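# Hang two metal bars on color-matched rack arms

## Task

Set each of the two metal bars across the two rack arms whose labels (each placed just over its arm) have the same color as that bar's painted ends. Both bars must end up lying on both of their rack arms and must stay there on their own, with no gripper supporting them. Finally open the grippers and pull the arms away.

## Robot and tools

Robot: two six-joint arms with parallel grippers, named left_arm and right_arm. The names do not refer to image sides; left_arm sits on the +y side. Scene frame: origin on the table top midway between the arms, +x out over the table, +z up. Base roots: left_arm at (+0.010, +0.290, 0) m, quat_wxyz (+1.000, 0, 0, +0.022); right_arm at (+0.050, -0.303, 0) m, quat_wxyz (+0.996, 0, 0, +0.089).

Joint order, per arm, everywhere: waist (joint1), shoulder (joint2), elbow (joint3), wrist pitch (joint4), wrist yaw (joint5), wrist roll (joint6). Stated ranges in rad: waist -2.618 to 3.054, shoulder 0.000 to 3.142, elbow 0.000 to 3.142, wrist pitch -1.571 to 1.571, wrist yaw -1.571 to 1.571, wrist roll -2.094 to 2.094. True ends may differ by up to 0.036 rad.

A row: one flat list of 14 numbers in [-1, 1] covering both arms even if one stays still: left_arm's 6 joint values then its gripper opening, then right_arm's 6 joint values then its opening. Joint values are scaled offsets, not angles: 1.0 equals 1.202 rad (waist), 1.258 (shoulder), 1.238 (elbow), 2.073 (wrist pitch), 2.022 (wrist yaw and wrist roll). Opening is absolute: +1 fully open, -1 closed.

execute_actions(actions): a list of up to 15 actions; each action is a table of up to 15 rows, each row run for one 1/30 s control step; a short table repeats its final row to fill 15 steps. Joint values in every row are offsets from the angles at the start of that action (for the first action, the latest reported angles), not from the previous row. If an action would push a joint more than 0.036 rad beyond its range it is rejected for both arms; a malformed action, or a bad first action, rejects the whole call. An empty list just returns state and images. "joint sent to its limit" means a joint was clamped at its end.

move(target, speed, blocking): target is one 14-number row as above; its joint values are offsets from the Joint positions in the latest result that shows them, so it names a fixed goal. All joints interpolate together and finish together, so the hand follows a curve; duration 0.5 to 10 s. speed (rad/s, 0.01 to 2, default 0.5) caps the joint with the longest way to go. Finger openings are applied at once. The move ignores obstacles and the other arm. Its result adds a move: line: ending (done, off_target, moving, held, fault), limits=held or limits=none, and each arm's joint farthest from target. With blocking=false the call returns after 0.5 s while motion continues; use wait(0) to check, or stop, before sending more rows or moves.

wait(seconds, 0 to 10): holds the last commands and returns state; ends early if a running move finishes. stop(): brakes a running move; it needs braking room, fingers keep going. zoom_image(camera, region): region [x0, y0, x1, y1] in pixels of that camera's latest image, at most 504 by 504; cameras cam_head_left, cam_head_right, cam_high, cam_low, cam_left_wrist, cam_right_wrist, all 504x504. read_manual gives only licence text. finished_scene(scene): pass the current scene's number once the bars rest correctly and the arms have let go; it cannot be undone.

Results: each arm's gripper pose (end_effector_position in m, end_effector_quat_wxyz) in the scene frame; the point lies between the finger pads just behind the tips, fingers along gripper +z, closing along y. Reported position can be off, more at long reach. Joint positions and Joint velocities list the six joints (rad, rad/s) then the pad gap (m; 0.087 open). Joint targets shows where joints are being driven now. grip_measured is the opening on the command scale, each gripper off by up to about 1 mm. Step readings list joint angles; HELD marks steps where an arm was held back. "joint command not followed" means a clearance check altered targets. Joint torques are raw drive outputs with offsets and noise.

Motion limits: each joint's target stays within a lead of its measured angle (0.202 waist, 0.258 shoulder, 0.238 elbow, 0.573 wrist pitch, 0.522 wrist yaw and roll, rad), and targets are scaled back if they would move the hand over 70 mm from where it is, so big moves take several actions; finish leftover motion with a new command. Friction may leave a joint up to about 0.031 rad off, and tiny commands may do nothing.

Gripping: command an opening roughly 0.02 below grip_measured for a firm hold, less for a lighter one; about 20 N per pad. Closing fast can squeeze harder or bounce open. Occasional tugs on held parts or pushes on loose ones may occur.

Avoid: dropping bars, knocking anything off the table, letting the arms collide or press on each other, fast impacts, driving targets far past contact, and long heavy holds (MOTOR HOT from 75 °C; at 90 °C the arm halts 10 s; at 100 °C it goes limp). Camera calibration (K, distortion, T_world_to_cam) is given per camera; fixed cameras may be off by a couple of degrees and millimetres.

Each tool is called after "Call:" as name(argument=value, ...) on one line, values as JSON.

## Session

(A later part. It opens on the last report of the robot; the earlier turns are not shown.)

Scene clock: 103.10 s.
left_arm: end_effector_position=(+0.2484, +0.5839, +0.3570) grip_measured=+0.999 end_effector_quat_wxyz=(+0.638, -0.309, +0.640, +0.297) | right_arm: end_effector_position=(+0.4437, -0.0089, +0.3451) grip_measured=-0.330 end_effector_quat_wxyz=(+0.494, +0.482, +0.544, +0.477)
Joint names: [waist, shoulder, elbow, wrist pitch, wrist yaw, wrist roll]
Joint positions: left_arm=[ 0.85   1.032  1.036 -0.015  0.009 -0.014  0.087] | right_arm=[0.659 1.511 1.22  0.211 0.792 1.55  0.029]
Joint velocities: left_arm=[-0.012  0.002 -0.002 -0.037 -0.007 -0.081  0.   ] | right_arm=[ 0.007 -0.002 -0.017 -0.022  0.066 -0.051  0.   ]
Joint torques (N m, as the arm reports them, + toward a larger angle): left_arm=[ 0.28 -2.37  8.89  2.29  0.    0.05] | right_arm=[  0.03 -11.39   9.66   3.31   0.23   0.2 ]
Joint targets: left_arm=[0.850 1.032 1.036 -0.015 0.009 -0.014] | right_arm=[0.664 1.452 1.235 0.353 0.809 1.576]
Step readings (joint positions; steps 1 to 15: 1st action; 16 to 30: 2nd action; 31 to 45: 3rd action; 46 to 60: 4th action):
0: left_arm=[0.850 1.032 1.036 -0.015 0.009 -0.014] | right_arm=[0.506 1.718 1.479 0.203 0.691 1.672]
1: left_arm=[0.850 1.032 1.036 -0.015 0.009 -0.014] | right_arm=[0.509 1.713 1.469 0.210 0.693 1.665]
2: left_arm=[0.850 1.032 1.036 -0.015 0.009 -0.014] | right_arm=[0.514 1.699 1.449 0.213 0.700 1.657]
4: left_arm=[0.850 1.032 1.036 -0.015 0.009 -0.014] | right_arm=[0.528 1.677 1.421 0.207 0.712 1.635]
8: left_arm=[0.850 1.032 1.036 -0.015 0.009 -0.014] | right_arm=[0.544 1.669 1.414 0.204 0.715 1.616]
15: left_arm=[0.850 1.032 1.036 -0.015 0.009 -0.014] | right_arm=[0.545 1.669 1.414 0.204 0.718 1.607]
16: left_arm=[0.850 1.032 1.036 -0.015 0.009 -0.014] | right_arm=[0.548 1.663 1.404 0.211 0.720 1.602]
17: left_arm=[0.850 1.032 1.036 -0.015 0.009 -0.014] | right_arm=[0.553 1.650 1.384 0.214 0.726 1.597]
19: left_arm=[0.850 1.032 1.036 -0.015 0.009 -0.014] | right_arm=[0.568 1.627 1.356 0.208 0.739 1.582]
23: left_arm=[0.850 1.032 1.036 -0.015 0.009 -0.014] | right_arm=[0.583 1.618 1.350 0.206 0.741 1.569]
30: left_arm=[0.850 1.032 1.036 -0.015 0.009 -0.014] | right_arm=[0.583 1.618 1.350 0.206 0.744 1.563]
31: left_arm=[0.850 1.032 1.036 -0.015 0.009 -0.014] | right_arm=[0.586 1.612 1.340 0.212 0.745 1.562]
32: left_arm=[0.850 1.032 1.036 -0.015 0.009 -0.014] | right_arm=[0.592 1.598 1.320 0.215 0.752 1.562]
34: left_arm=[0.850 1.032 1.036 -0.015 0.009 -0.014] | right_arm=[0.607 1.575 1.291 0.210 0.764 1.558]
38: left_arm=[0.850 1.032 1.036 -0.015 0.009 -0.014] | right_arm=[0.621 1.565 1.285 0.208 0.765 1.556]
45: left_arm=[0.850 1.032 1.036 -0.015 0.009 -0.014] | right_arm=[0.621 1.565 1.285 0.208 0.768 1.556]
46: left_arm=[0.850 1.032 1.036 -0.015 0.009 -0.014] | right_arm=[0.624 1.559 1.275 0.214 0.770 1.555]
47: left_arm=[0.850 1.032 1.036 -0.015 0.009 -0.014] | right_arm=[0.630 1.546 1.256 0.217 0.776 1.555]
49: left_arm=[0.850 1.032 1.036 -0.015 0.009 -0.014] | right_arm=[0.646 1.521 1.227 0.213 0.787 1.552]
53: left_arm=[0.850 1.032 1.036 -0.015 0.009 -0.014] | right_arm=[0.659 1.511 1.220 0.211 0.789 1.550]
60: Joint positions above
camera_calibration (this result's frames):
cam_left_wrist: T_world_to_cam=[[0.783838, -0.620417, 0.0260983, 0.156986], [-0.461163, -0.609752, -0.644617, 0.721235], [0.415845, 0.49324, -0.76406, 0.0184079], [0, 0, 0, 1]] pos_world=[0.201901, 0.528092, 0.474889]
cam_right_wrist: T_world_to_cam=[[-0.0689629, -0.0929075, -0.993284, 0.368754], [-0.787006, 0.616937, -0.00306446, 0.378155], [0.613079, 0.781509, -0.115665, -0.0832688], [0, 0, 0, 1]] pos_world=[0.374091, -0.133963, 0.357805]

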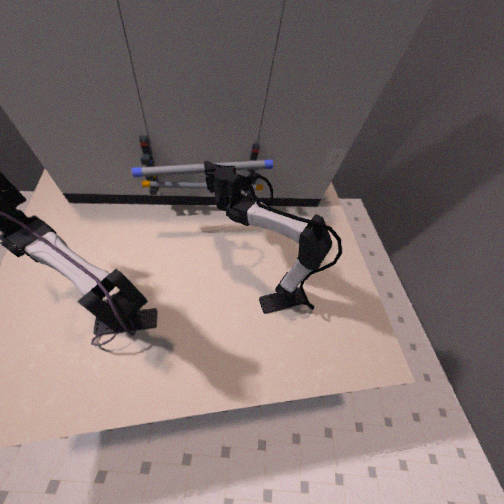

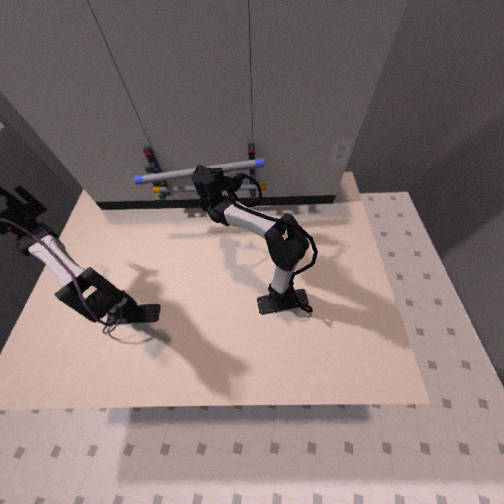

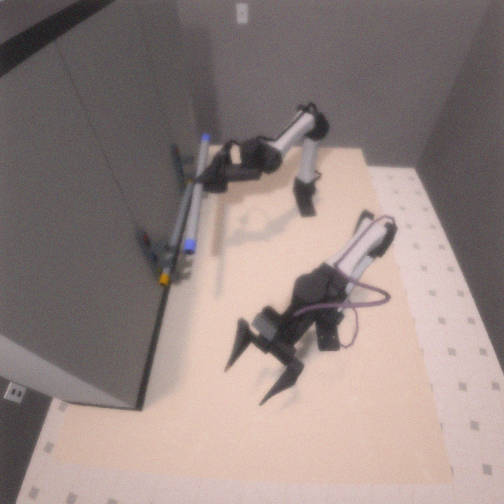

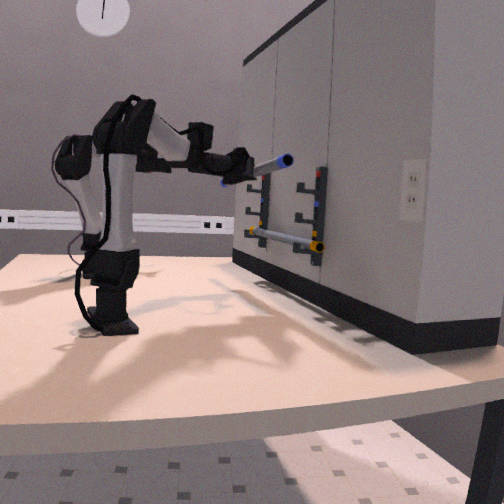

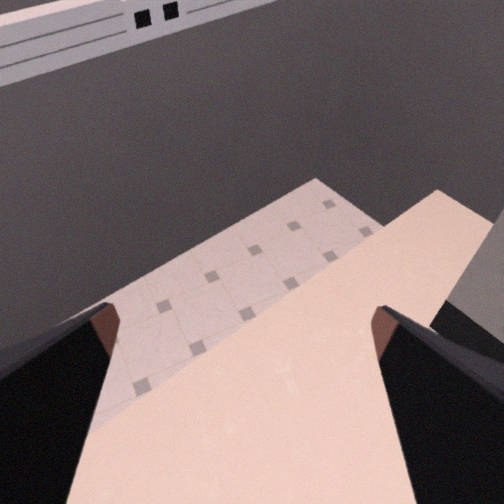

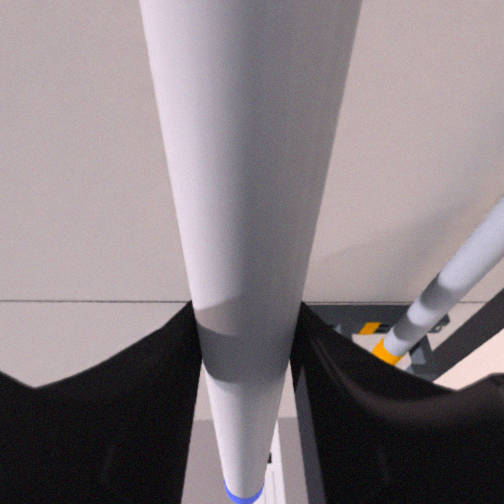

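Call:
execute_actions(actions=[[[0,0,0,0,0,0,1,0.015,0.008,-0.026,0.12,0.025,0.015,-0.42]],[[0,0,0,0,0,0,1,0,0.008,-0.026,0.12,0.02,0.015,-0.42]],[[0,0,0,0,0,0,1,0,0.008,-0.026,0.12,0,0.015,-0.42]],[[0,0,0,0,0,0,1,0,0.008,-0.026,0.12,0,0.015,-0.42]],[[0,0,0,0,0,0,1,0,0.008,-0.026,0.12,0,0.015,-0.42]]])

Scene clock: 107.83 s.
left_arm: end_effector_position=(+0.2484, +0.5839, +0.3570) grip_measured=+0.999 end_effector_quat_wxyz=(+0.638, -0.309, +0.640, +0.297) | right_arm: end_effector_position=(+0.4570, -0.0007, +0.2524) grip_measured=-0.330 end_effector_quat_wxyz=(+0.504, +0.496, +0.517, +0.482)
Joint names: [waist, shoulder, elbow, wrist pitch, wrist yaw, wrist roll]
Joint positions: left_arm=[ 0.85   1.032  1.036 -0.015  0.009 -0.014  0.087] | right_arm=[0.667 1.685 0.976 0.669 0.846 1.558 0.029]
Joint velocities: left_arm=[-0.007 -0.002 -0.002 -0.081 -0.051 -0.007  0.   ] | right_arm=[-0.002  0.007 -0.007 -0.007  0.022  0.037 -0.   ]
Joint torques (N m, as the arm reports them, + toward a larger angle): left_arm=[ 0.19 -2.37  8.94  2.3   0.    0.04] | right_arm=[ -0.2  -10.02   8.93   3.32   0.07   0.21]
Joint targets: left_arm=[0.850 1.032 1.036 -0.015 0.009 -0.014] | right_arm=[0.667 1.661 0.991 0.826 0.846 1.586]
Step readings (joint positions; steps 1 to 15: 1st action; 16 to 30: 2nd action; 31 to 45: 3rd action; 46 to 60: 4th action; 61 to 75: 5th action):
0: left_arm=[0.850 1.032 1.036 -0.015 0.009 -0.014] | right_arm=[0.659 1.511 1.220 0.211 0.792 1.550]
1: left_arm=[0.850 1.032 1.036 -0.015 0.009 -0.014] | right_arm=[0.660 1.512 1.213 0.227 0.796 1.548]
2: left_arm=[0.850 1.032 1.036 -0.015 0.009 -0.014] | right_arm=[0.662 1.514 1.202 0.250 0.803 1.548]
4: left_arm=[0.850 1.032 1.036 -0.015 0.009 -0.014] | right_arm=[0.665 1.523 1.186 0.279 0.813 1.552]
8: left_arm=[0.850 1.032 1.036 -0.015 0.009 -0.014] | right_arm=[0.667 1.541 1.173 0.292 0.820 1.551]
15: left_arm=[0.850 1.032 1.036 -0.015 0.009 -0.014] | right_arm=[0.667 1.546 1.170 0.301 0.823 1.551]
16: left_arm=[0.850 1.032 1.036 -0.015 0.009 -0.014] | right_arm=[0.667 1.548 1.163 0.318 0.826 1.550]
17: left_arm=[0.850 1.032 1.036 -0.015 0.009 -0.014] | right_arm=[0.667 1.549 1.153 0.342 0.829 1.549]
19: left_arm=[0.850 1.032 1.036 -0.015 0.009 -0.014] | right_arm=[0.667 1.558 1.138 0.372 0.837 1.554]
23: left_arm=[0.850 1.032 1.036 -0.015 0.009 -0.014] | right_arm=[0.667 1.576 1.124 0.384 0.845 1.553]
30: left_arm=[0.850 1.032 1.036 -0.015 0.009 -0.014] | right_arm=[0.667 1.581 1.121 0.393 0.846 1.553]
31: left_arm=[0.850 1.032 1.036 -0.015 0.009 -0.014] | right_arm=[0.667 1.583 1.114 0.410 0.846 1.552]
32: left_arm=[0.850 1.032 1.036 -0.015 0.009 -0.014] | right_arm=[0.667 1.585 1.104 0.434 0.846 1.551]
34: left_arm=[0.850 1.032 1.036 -0.015 0.009 -0.014] | right_arm=[0.667 1.593 1.088 0.464 0.846 1.556]
38: left_arm=[0.850 1.032 1.036 -0.015 0.009 -0.014] | right_arm=[0.667 1.612 1.075 0.475 0.846 1.555]
45: left_arm=[0.850 1.032 1.036 -0.015 0.009 -0.014] | right_arm=[0.667 1.616 1.072 0.485 0.846 1.555]
46: left_arm=[0.850 1.032 1.036 -0.015 0.009 -0.014] | right_arm=[0.667 1.618 1.066 0.502 0.846 1.553]
47: left_arm=[0.850 1.032 1.036 -0.015 0.009 -0.014] | right_arm=[0.667 1.620 1.055 0.526 0.846 1.553]
49: left_arm=[0.850 1.032 1.036 -0.015 0.009 -0.014] | right_arm=[0.667 1.629 1.040 0.556 0.846 1.557]
53: left_arm=[0.850 1.032 1.036 -0.015 0.009 -0.014] | right_arm=[0.667 1.647 1.026 0.567 0.846 1.556]
60: left_arm=[0.850 1.032 1.036 -0.015 0.009 -0.014] | right_arm=[0.667 1.651 1.024 0.577 0.846 1.556]
61: left_arm=[0.850 1.032 1.036 -0.015 0.009 -0.014] | right_arm=[0.667 1.653 1.017 0.593 0.846 1.555]
62: left_arm=[0.850 1.032 1.036 -0.015 0.009 -0.014] | right_arm=[0.667 1.655 1.008 0.618 0.846 1.555]
64: left_arm=[0.850 1.032 1.036 -0.015 0.009 -0.014] | right_arm=[0.667 1.664 0.992 0.647 0.846 1.559]
68: left_arm=[0.850 1.032 1.036 -0.015 0.009 -0.014] | right_arm=[0.667 1.681 0.979 0.658 0.846 1.558]
75: Joint positions above
camera_calibration (this result's frames):
cam_left_wrist: T_world_to_cam=[[0.783838, -0.620417, 0.0260983, 0.156986], [-0.461163, -0.609752, -0.644617, 0.721235], [0.415845, 0.49324, -0.76406, 0.0184079], [0, 0, 0, 1]] pos_world=[0.201901, 0.528092, 0.474889]
cam_right_wrist: T_world_to_cam=[[-0.0435682, -0.054761, -0.997549, 0.267836], [-0.757205, 0.653171, -0.00278508, 0.369579], [0.651723, 0.755227, -0.0699228, -0.137819], [0, 0, 0, 1]] pos_world=[0.381336, -0.122647, 0.258572]

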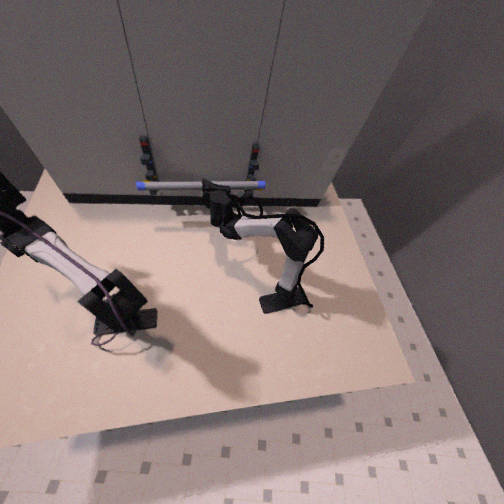

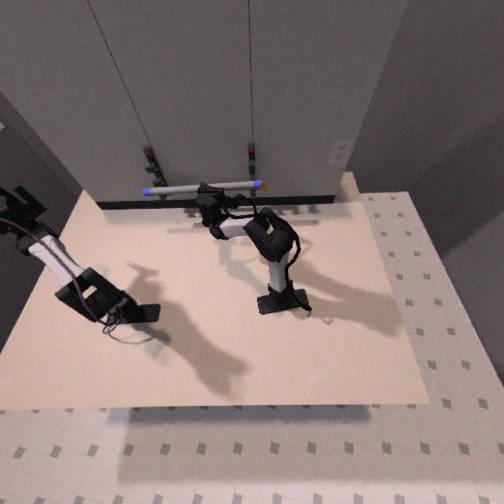

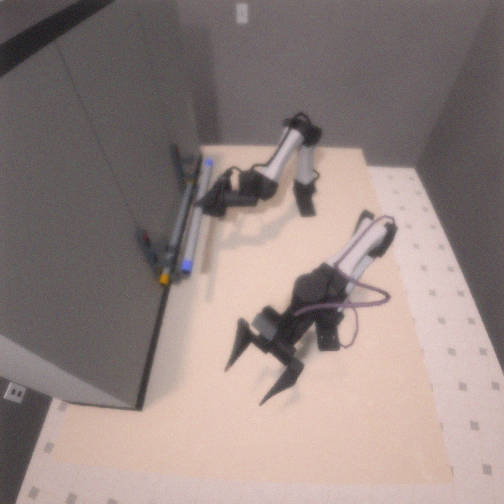

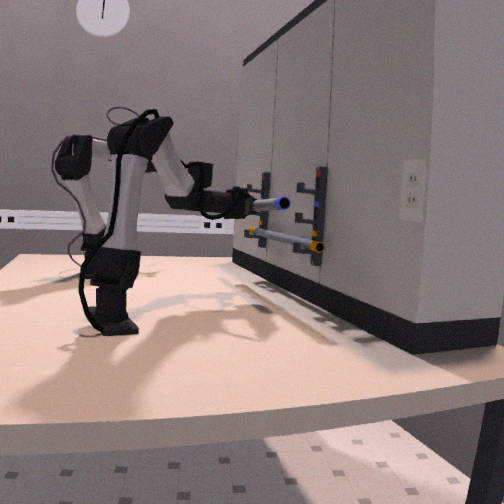

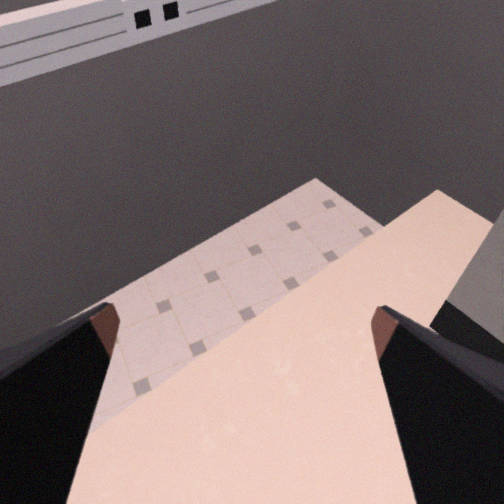

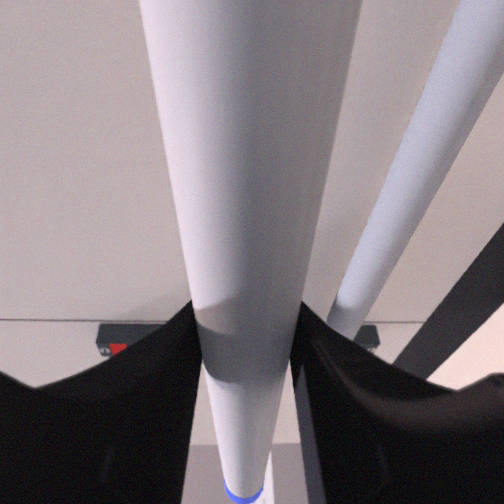

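Call:
execute_actions(actions=[[[0,0,0,0,0,0,1,0,-0.025,0.065,0.065,0,0.015,-0.42]],[[0,0,0,0,0,0,1,0,-0.025,0.062,0.065,0,0.015,-0.42]],[[0,0,0,0,0,0,1,-0.0216,0.002,0.064,0.065,-0.0143,0.012,-0.42]],[[0,0,0,0,0,0,1,-0.0216,0.002,0.064,0.065,-0.0143,0.012,-0.42]]])

Call:
zoom_image(camera="cam_low", region=[210,150,350,280])

Scene clock: 112.63 s.
left_arm: end_effector_position=(+0.2484, +0.5839, +0.3570) grip_measured=+0.999 end_effector_quat_wxyz=(+0.638, -0.309, +0.640, +0.297) | right_arm: end_effector_position=(+0.4790, +0.0031, +0.2781) grip_measured=-0.330 end_effector_quat_wxyz=(+0.505, +0.497, +0.496, +0.501)
Joint names: [waist, shoulder, elbow, wrist pitch, wrist yaw, wrist roll]
Joint positions: left_arm=[ 0.85   1.032  1.036 -0.015  0.009 -0.014  0.087] | right_arm=[0.63  1.728 1.081 0.665 0.812 1.553 0.029]
Joint velocities: left_arm=[ 0.002 -0.012  0.017 -0.022 -0.022 -0.037 -0.002] | right_arm=[-0.007 -0.002 -0.007 -0.051 -0.051 -0.022  0.001]
Joint torques (N m, as the arm reports them, + toward a larger angle): left_arm=[ 0.25 -2.35  8.96  2.31  0.    0.05] | right_arm=[ -0.85 -10.13  12.29   3.18  -0.07   0.2 ]
Joint targets: left_arm=[0.850 1.032 1.036 -0.015 0.009 -0.014] | right_arm=[0.622 1.709 1.136 0.801 0.800 1.580]
Step readings (joint positions; steps 1 to 15: 1st action; 16 to 30: 2nd action; 31 to 45: 3rd action; 46 to 60: 4th action):
0: left_arm=[0.850 1.032 1.036 -0.015 0.009 -0.014] | right_arm=[0.667 1.685 0.976 0.676 0.846 1.558]
1: left_arm=[0.850 1.032 1.036 -0.015 0.009 -0.014] | right_arm=[0.667 1.685 0.979 0.674 0.846 1.558]
2: left_arm=[0.850 1.032 1.036 -0.015 0.009 -0.014] | right_arm=[0.667 1.685 0.985 0.669 0.846 1.558]
4: left_arm=[0.850 1.032 1.036 -0.015 0.009 -0.014] | right_arm=[0.667 1.685 0.995 0.667 0.846 1.556]
8: left_arm=[0.850 1.032 1.036 -0.015 0.009 -0.014] | right_arm=[0.667 1.685 1.006 0.669 0.846 1.557]
15: left_arm=[0.850 1.032 1.036 -0.015 0.009 -0.014] | right_arm=[0.667 1.685 1.006 0.669 0.846 1.557]
16: left_arm=[0.850 1.032 1.036 -0.015 0.009 -0.014] | right_arm=[0.667 1.685 1.008 0.667 0.846 1.557]
17: left_arm=[0.850 1.032 1.036 -0.015 0.009 -0.014] | right_arm=[0.667 1.685 1.013 0.664 0.846 1.557]
19: left_arm=[0.850 1.032 1.036 -0.015 0.009 -0.014] | right_arm=[0.667 1.685 1.022 0.664 0.846 1.557]
23: left_arm=[0.850 1.032 1.036 -0.015 0.009 -0.014] | right_arm=[0.667 1.685 1.031 0.666 0.846 1.557]
30: left_arm=[0.850 1.032 1.036 -0.015 0.009 -0.014] | right_arm=[0.667 1.685 1.031 0.666 0.846 1.557]
31: left_arm=[0.850 1.032 1.036 -0.015 0.009 -0.014] | right_arm=[0.666 1.688 1.034 0.666 0.845 1.556]
32: left_arm=[0.850 1.032 1.036 -0.015 0.009 -0.014] | right_arm=[0.663 1.693 1.042 0.666 0.841 1.556]
34: left_arm=[0.850 1.032 1.036 -0.015 0.009 -0.014] | right_arm=[0.655 1.702 1.054 0.666 0.834 1.556]
38: left_arm=[0.850 1.032 1.036 -0.015 0.009 -0.014] | right_arm=[0.649 1.706 1.056 0.666 0.832 1.555]
45: left_arm=[0.850 1.032 1.036 -0.015 0.009 -0.014] | right_arm=[0.649 1.706 1.056 0.666 0.829 1.555]
46: left_arm=[0.850 1.032 1.036 -0.015 0.009 -0.014] | right_arm=[0.647 1.708 1.059 0.665 0.828 1.555]
47: left_arm=[0.850 1.032 1.036 -0.015 0.009 -0.014] | right_arm=[0.644 1.714 1.067 0.665 0.824 1.554]
49: left_arm=[0.850 1.032 1.036 -0.015 0.009 -0.014] | right_arm=[0.637 1.723 1.079 0.665 0.816 1.554]
53: left_arm=[0.850 1.032 1.036 -0.015 0.009 -0.014] | right_arm=[0.630 1.727 1.081 0.665 0.814 1.553]
60: Joint positions above
camera_calibration (this result's frames):
cam_left_wrist: T_world_to_cam=[[0.783838, -0.620417, 0.0260983, 0.156986], [-0.461163, -0.609752, -0.644617, 0.721235], [0.415845, 0.49324, -0.76406, 0.0184079], [0, 0, 0, 1]] pos_world=[0.201901, 0.528092, 0.474889]
cam_right_wrist: T_world_to_cam=[[-0.0039042, -0.0152262, -0.999876, 0.276229], [-0.75529, 0.655353, -0.00703058, 0.38413], [0.655379, 0.755169, -0.0140588, -0.170464], [0, 0, 0, 1]] pos_world=[0.402927, -0.118806, 0.276499]

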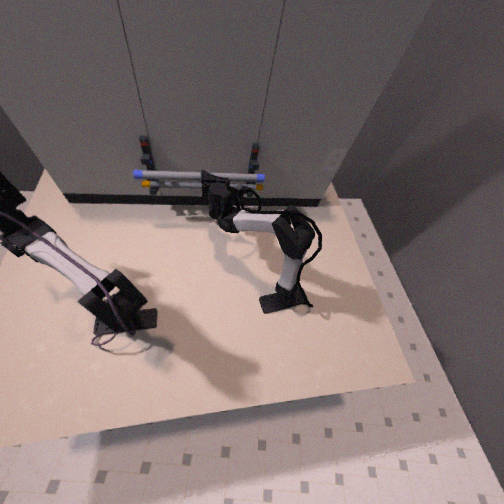

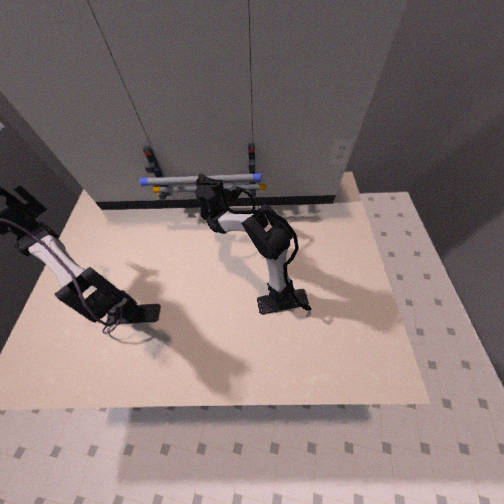

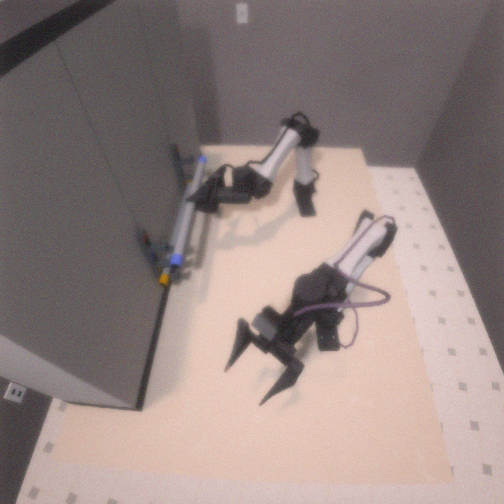

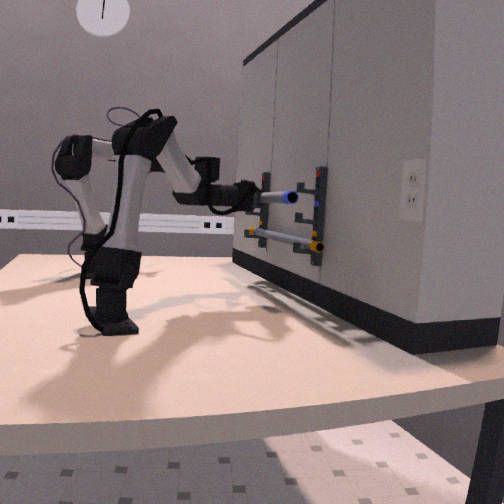

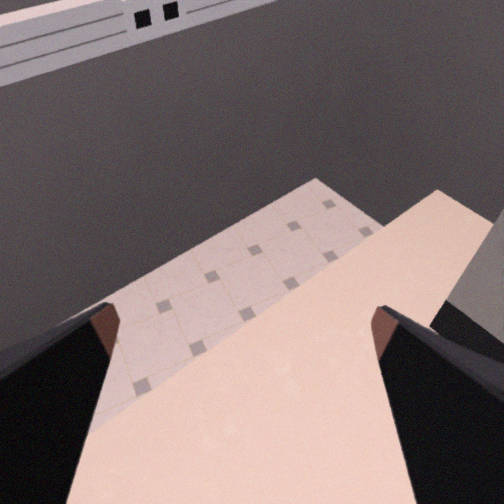

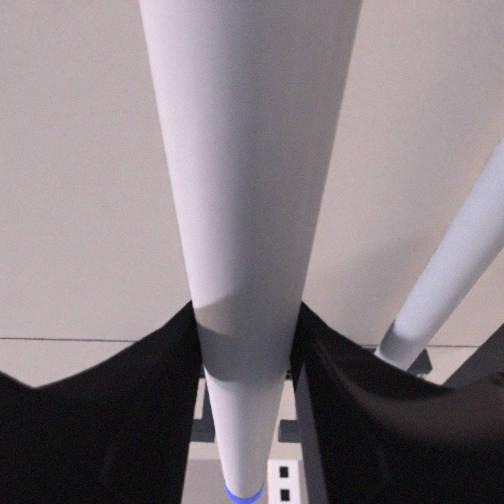

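Region (210, 150, 350, 280) of cam_low's 504x504 image, scaled by 3.600, with more detail than that image has; it fills the top 468 rows of this view, and the rest is white.

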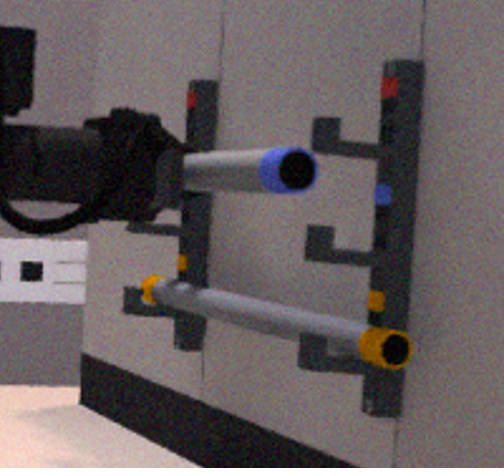

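Call:
execute_actions(actions=[[[0,0,0,0,0,0,1,-0.0216,0.008,0.064,0.065,-0.0143,0.028,-0.42]],[[0,0,0,0,0,0,1,-0.0216,0.004,0.064,0.065,-0.0143,0.014,-0.42]],[[0,0,0,0,0,0,1,-0.0216,0.004,0.064,0.065,-0.0143,0.014,-0.42]]])

Call:
zoom_image(camera="cam_low", region=[210,150,350,280])

Scene clock: 116.33 s.
left_arm: end_effector_position=(+0.2484, +0.5839, +0.3570) grip_measured=+0.999 end_effector_quat_wxyz=(+0.638, -0.309, +0.640, +0.297) | right_arm: end_effector_position=(+0.5092, +0.0025, +0.2694) grip_measured=-0.330 end_effector_quat_wxyz=(+0.501, +0.502, +0.495, +0.501)
Joint names: [waist, shoulder, elbow, wrist pitch, wrist yaw, wrist roll]
Joint positions: left_arm=[ 0.85   1.032  1.036 -0.015  0.009 -0.014  0.087] | right_arm=[0.574 1.814 1.157 0.665 0.759 1.573 0.029]
Joint velocities: left_arm=[ 0.017 -0.007 -0.022 -0.022 -0.007  0.037  0.001] | right_arm=[ 0.012 -0.002  0.002 -0.037 -0.022 -0.007 -0.   ]
Joint torques (N m, as the arm reports them, + toward a larger angle): left_arm=[ 0.32 -2.33  8.97  2.32  0.    0.05] | right_arm=[ -0.81 -11.39  12.2    3.23  -0.04   0.19]
Joint targets: left_arm=[0.850 1.032 1.036 -0.015 0.009 -0.014] | right_arm=[0.567 1.792 1.211 0.800 0.748 1.602]
Step readings (joint positions; steps 1 to 15: 1st action; 16 to 30: 2nd action; 31 to 45: 3rd action):
0: left_arm=[0.850 1.032 1.036 -0.015 0.009 -0.014] | right_arm=[0.630 1.728 1.081 0.665 0.811 1.553]
1: left_arm=[0.850 1.032 1.036 -0.015 0.009 -0.014] | right_arm=[0.629 1.731 1.085 0.665 0.811 1.556]
2: left_arm=[0.850 1.032 1.036 -0.015 0.009 -0.014] | right_arm=[0.626 1.738 1.093 0.665 0.807 1.558]
4: left_arm=[0.850 1.032 1.036 -0.015 0.009 -0.014] | right_arm=[0.619 1.750 1.105 0.665 0.800 1.566]
8: left_arm=[0.850 1.032 1.036 -0.015 0.009 -0.014] | right_arm=[0.612 1.759 1.107 0.665 0.797 1.571]
15: left_arm=[0.850 1.032 1.036 -0.015 0.009 -0.014] | right_arm=[0.612 1.760 1.107 0.665 0.794 1.573]
16: left_arm=[0.850 1.032 1.036 -0.015 0.009 -0.014] | right_arm=[0.610 1.762 1.110 0.665 0.794 1.573]
17: left_arm=[0.850 1.032 1.036 -0.015 0.009 -0.014] | right_arm=[0.607 1.768 1.118 0.665 0.790 1.573]
19: left_arm=[0.850 1.032 1.036 -0.015 0.009 -0.014] | right_arm=[0.600 1.779 1.130 0.665 0.782 1.573]
23: left_arm=[0.850 1.032 1.036 -0.015 0.009 -0.014] | right_arm=[0.593 1.786 1.132 0.665 0.779 1.573]
30: left_arm=[0.850 1.032 1.036 -0.015 0.009 -0.014] | right_arm=[0.593 1.786 1.132 0.665 0.777 1.573]
31: left_arm=[0.850 1.032 1.036 -0.015 0.009 -0.014] | right_arm=[0.591 1.789 1.135 0.665 0.776 1.573]
32: left_arm=[0.850 1.032 1.036 -0.015 0.009 -0.014] | right_arm=[0.589 1.796 1.143 0.665 0.772 1.573]
34: left_arm=[0.850 1.032 1.036 -0.015 0.009 -0.014] | right_arm=[0.581 1.806 1.155 0.665 0.764 1.573]
38: left_arm=[0.850 1.032 1.036 -0.015 0.009 -0.014] | right_arm=[0.574 1.813 1.157 0.665 0.761 1.573]
45: Joint positions above
camera_calibration (this result's frames):
cam_left_wrist: T_world_to_cam=[[0.783838, -0.620417, 0.0260983, 0.156986], [-0.461163, -0.609752, -0.644617, 0.721235], [0.415845, 0.49324, -0.76406, 0.0184079], [0, 0, 0, 1]] pos_world=[0.201901, 0.528092, 0.474889]
cam_right_wrist: T_world_to_cam=[[-0.0114565, -0.00390977, -0.999927, 0.271446], [-0.753408, 0.657525, 0.00606112, 0.402763], [0.657453, 0.753422, -0.0104786, -0.191929], [0, 0, 0, 1]] pos_world=[0.432739, -0.119162, 0.266974]

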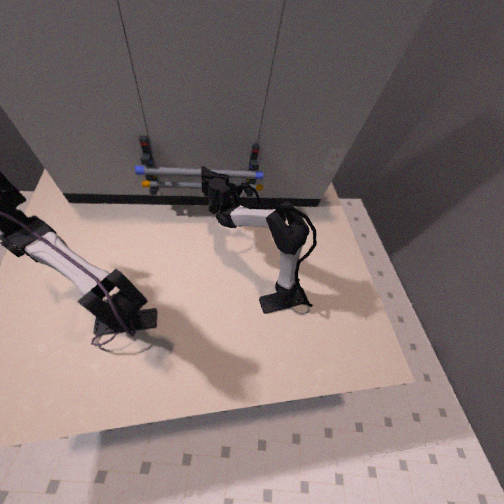

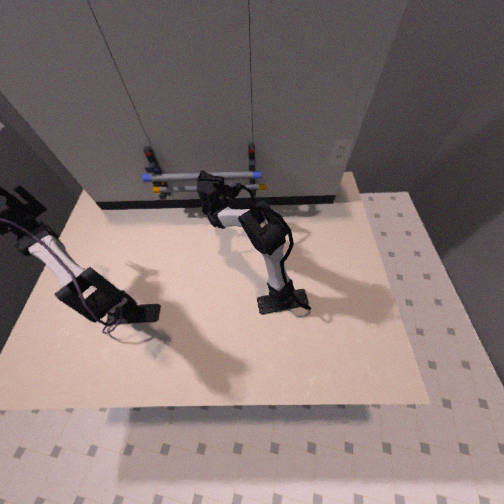

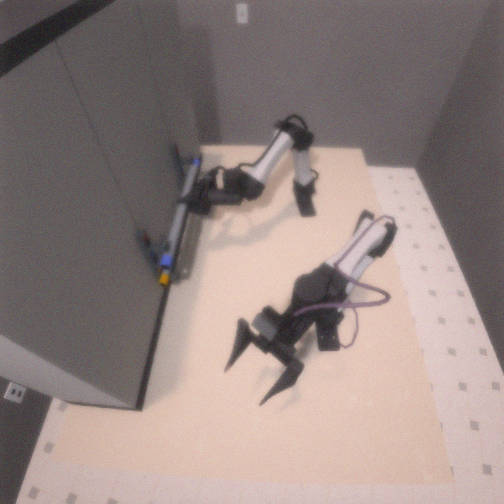

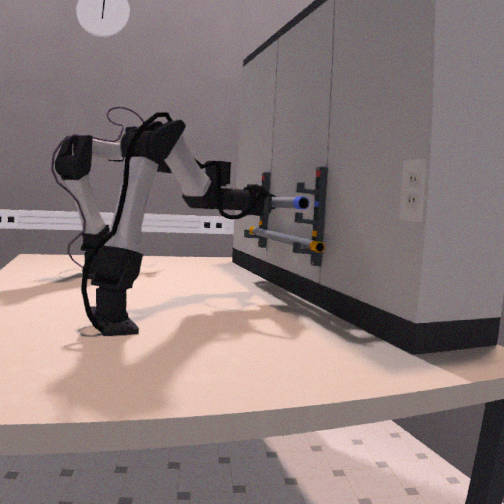

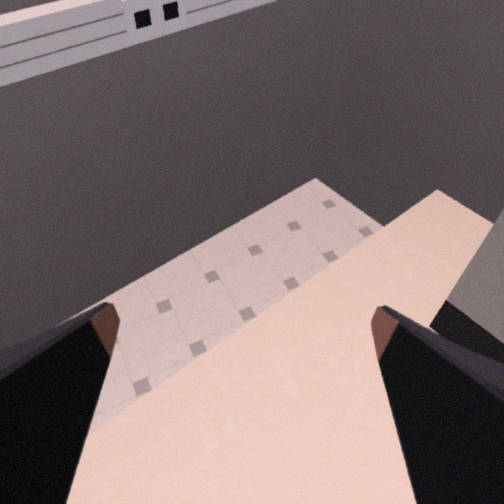

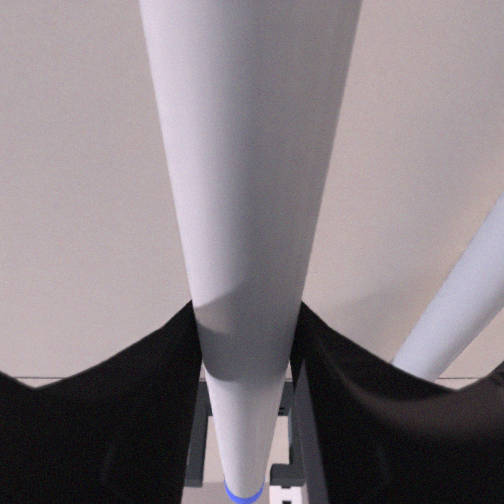

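Region (210, 150, 350, 280) of cam_low's 504x504 image, scaled by 3.600, with more detail than that image has; it fills the top 468 rows of this view, and the rest is white.

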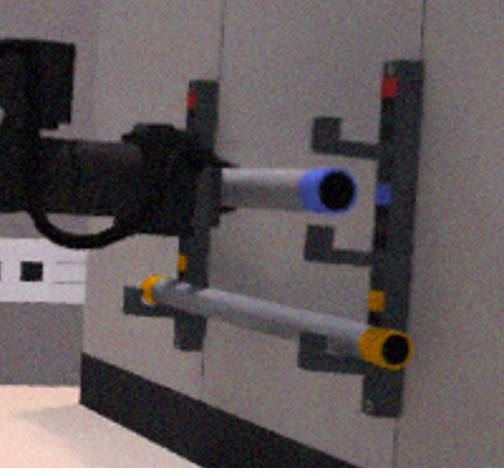

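Good. Three more with level height, then lower.

Call:
execute_actions(actions=[[[0,0,0,0,0,0,1,-0.0216,0,0.066,0.065,-0.0143,0.014,-0.42]],[[0,0,0,0,0,0,1,-0.0216,0,0.066,0.065,-0.0143,0.014,-0.42]],[[0,0,0,0,0,0,1,-0.0216,0,0.066,0.065,-0.0143,0.014,-0.42]],[[0,0,0,0,0,0,1,0,-0.008,-0.008,0.08,0,0.014,-0.42]],[[0,0,0,0,0,0,1,0,-0.008,-0.008,0.08,0,0.014,-0.42]]])

Call:
zoom_image(camera="cam_low", region=[210,150,350,280])

Scene clock: 121.03 s.
left_arm: end_effector_position=(+0.2484, +0.5839, +0.3570) grip_measured=+0.999 end_effector_quat_wxyz=(+0.638, -0.309, +0.640, +0.297) | right_arm: end_effector_position=(+0.5371, -0.0033, +0.2489) grip_measured=-0.330 end_effector_quat_wxyz=(+0.500, +0.505, +0.497, +0.499)
Joint names: [waist, shoulder, elbow, wrist pitch, wrist yaw, wrist roll]
Joint positions: left_arm=[ 0.85   1.032  1.036 -0.015  0.009 -0.014  0.087] | right_arm=[0.517 1.904 1.197 0.702 0.705 1.581 0.029]
Joint velocities: left_arm=[-0.002  0.002  0.002 -0.037 -0.066 -0.007  0.001] | right_arm=[-0.002 -0.007 -0.002 -0.037  0.007  0.007 -0.   ]
Joint torques (N m, as the arm reports them, + toward a larger angle): left_arm=[ 0.31 -2.32  8.98  2.29  0.    0.03] | right_arm=[ -0.32 -11.64   8.33   3.29   0.08   0.09]
Joint targets: left_arm=[0.850 1.032 1.036 -0.015 0.009 -0.014] | right_arm=[0.517 1.887 1.204 0.841 0.705 1.600]
Step readings (joint positions; steps 1 to 15: 1st action; 16 to 30: 2nd action; 31 to 45: 3rd action; 46 to 60: 4th action; 61 to 75: 5th action):
0: left_arm=[0.850 1.032 1.036 -0.015 0.009 -0.014] | right_arm=[0.574 1.814 1.157 0.665 0.758 1.573]
1: left_arm=[0.850 1.032 1.036 -0.015 0.009 -0.014] | right_arm=[0.573 1.817 1.161 0.664 0.758 1.573]
2: left_arm=[0.850 1.032 1.036 -0.015 0.009 -0.014] | right_arm=[0.570 1.822 1.169 0.664 0.753 1.573]
4: left_arm=[0.850 1.032 1.036 -0.015 0.009 -0.014] | right_arm=[0.563 1.832 1.182 0.664 0.746 1.573]
8: left_arm=[0.850 1.032 1.036 -0.015 0.009 -0.014] | right_arm=[0.555 1.836 1.184 0.664 0.743 1.573]
15: left_arm=[0.850 1.032 1.036 -0.015 0.009 -0.014] | right_arm=[0.555 1.836 1.184 0.664 0.741 1.573]
16: left_arm=[0.850 1.032 1.036 -0.015 0.009 -0.014] | right_arm=[0.554 1.838 1.188 0.663 0.740 1.573]
17: left_arm=[0.850 1.032 1.036 -0.015 0.009 -0.014] | right_arm=[0.551 1.844 1.196 0.662 0.736 1.573]
19: left_arm=[0.850 1.032 1.036 -0.015 0.009 -0.014] | right_arm=[0.544 1.854 1.209 0.662 0.728 1.573]
23: left_arm=[0.850 1.032 1.036 -0.015 0.009 -0.014] | right_arm=[0.536 1.858 1.211 0.662 0.726 1.573]
30: left_arm=[0.850 1.032 1.036 -0.015 0.009 -0.014] | right_arm=[0.536 1.858 1.211 0.662 0.724 1.573]
31: left_arm=[0.850 1.032 1.036 -0.015 0.009 -0.014] | right_arm=[0.535 1.860 1.214 0.662 0.723 1.573]
32: left_arm=[0.850 1.032 1.036 -0.015 0.009 -0.014] | right_arm=[0.532 1.866 1.223 0.662 0.719 1.572]
34: left_arm=[0.850 1.032 1.036 -0.015 0.009 -0.014] | right_arm=[0.525 1.876 1.235 0.662 0.711 1.572]
38: left_arm=[0.850 1.032 1.036 -0.015 0.009 -0.014] | right_arm=[0.518 1.881 1.238 0.662 0.708 1.572]
45: left_arm=[0.850 1.032 1.036 -0.015 0.009 -0.014] | right_arm=[0.517 1.881 1.238 0.662 0.705 1.572]
46: left_arm=[0.850 1.032 1.036 -0.015 0.009 -0.014] | right_arm=[0.517 1.881 1.235 0.665 0.705 1.572]
47: left_arm=[0.850 1.032 1.036 -0.015 0.009 -0.014] | right_arm=[0.517 1.881 1.230 0.671 0.705 1.572]
49: left_arm=[0.850 1.032 1.036 -0.015 0.009 -0.014] | right_arm=[0.517 1.881 1.222 0.674 0.705 1.573]
53: left_arm=[0.850 1.032 1.036 -0.015 0.009 -0.014] | right_arm=[0.517 1.892 1.216 0.674 0.705 1.572]
60: left_arm=[0.850 1.032 1.036 -0.015 0.009 -0.014] | right_arm=[0.517 1.897 1.214 0.675 0.705 1.571]
61: left_arm=[0.850 1.032 1.036 -0.015 0.009 -0.014] | right_arm=[0.517 1.897 1.211 0.678 0.705 1.571]
62: left_arm=[0.850 1.032 1.036 -0.015 0.009 -0.014] | right_arm=[0.517 1.897 1.206 0.683 0.705 1.571]
64: left_arm=[0.850 1.032 1.036 -0.015 0.009 -0.014] | right_arm=[0.517 1.899 1.199 0.692 0.705 1.576]
68: left_arm=[0.850 1.032 1.036 -0.015 0.009 -0.014] | right_arm=[0.517 1.904 1.197 0.702 0.705 1.581]
75: Joint positions above
camera_calibration (this result's frames):
cam_left_wrist: T_world_to_cam=[[0.783838, -0.620417, 0.0260983, 0.156986], [-0.461163, -0.609752, -0.644617, 0.721235], [0.415845, 0.49324, -0.76406, 0.0184079], [0, 0, 0, 1]] pos_world=[0.201901, 0.528092, 0.474889]
cam_right_wrist: T_world_to_cam=[[-0.0202041, -0.00413239, -0.999787, 0.255953], [-0.751826, 0.659243, 0.0124684, 0.42525], [0.659052, 0.751918, -0.0164262, -0.20556], [0, 0, 0, 1]] pos_world=[0.46036, -0.124722, 0.247219]

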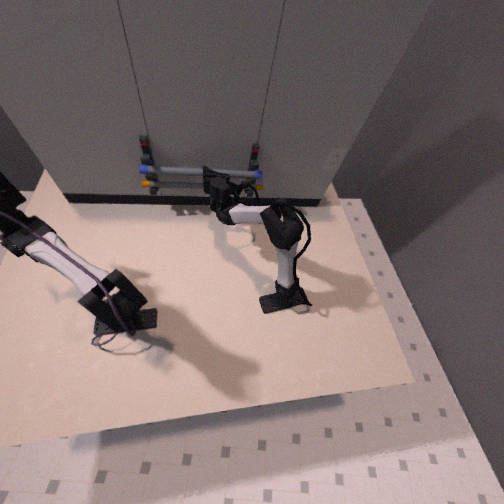

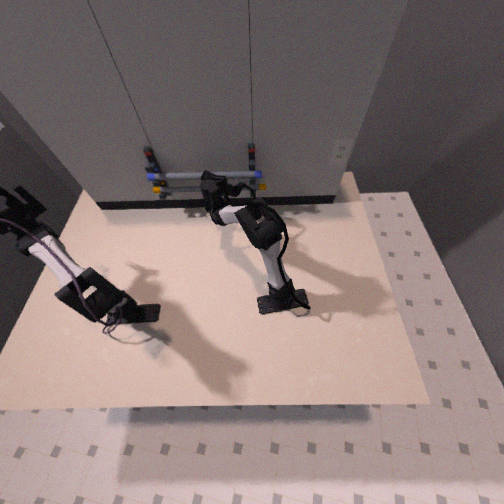

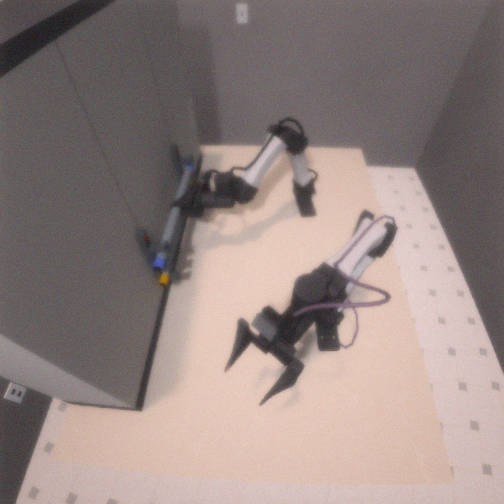

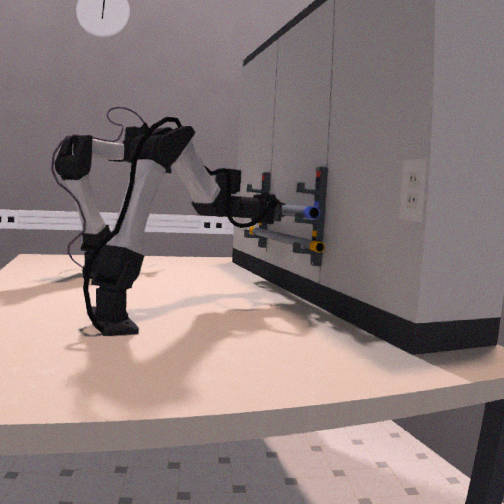

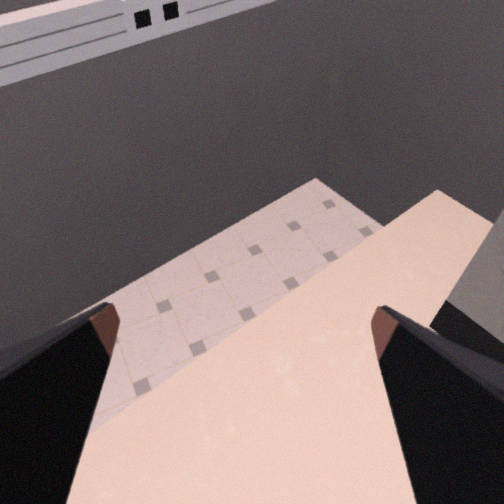

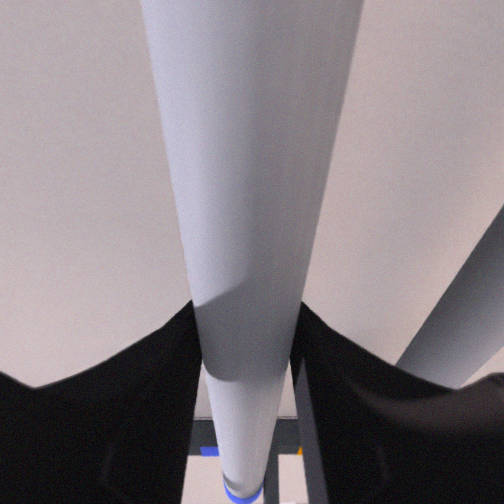

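Region (210, 150, 350, 280) of cam_low's 504x504 image, scaled by 3.600, with more detail than that image has; it fills the top 468 rows of this view, and the rest is white.

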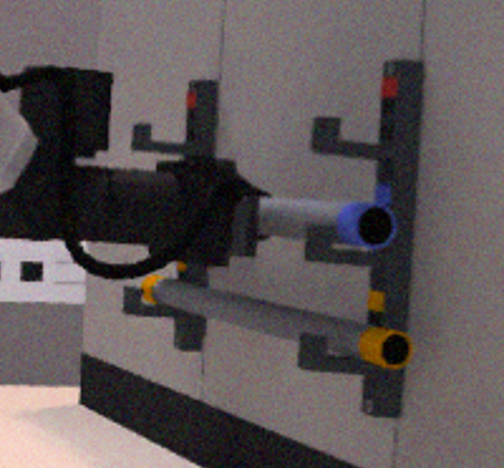

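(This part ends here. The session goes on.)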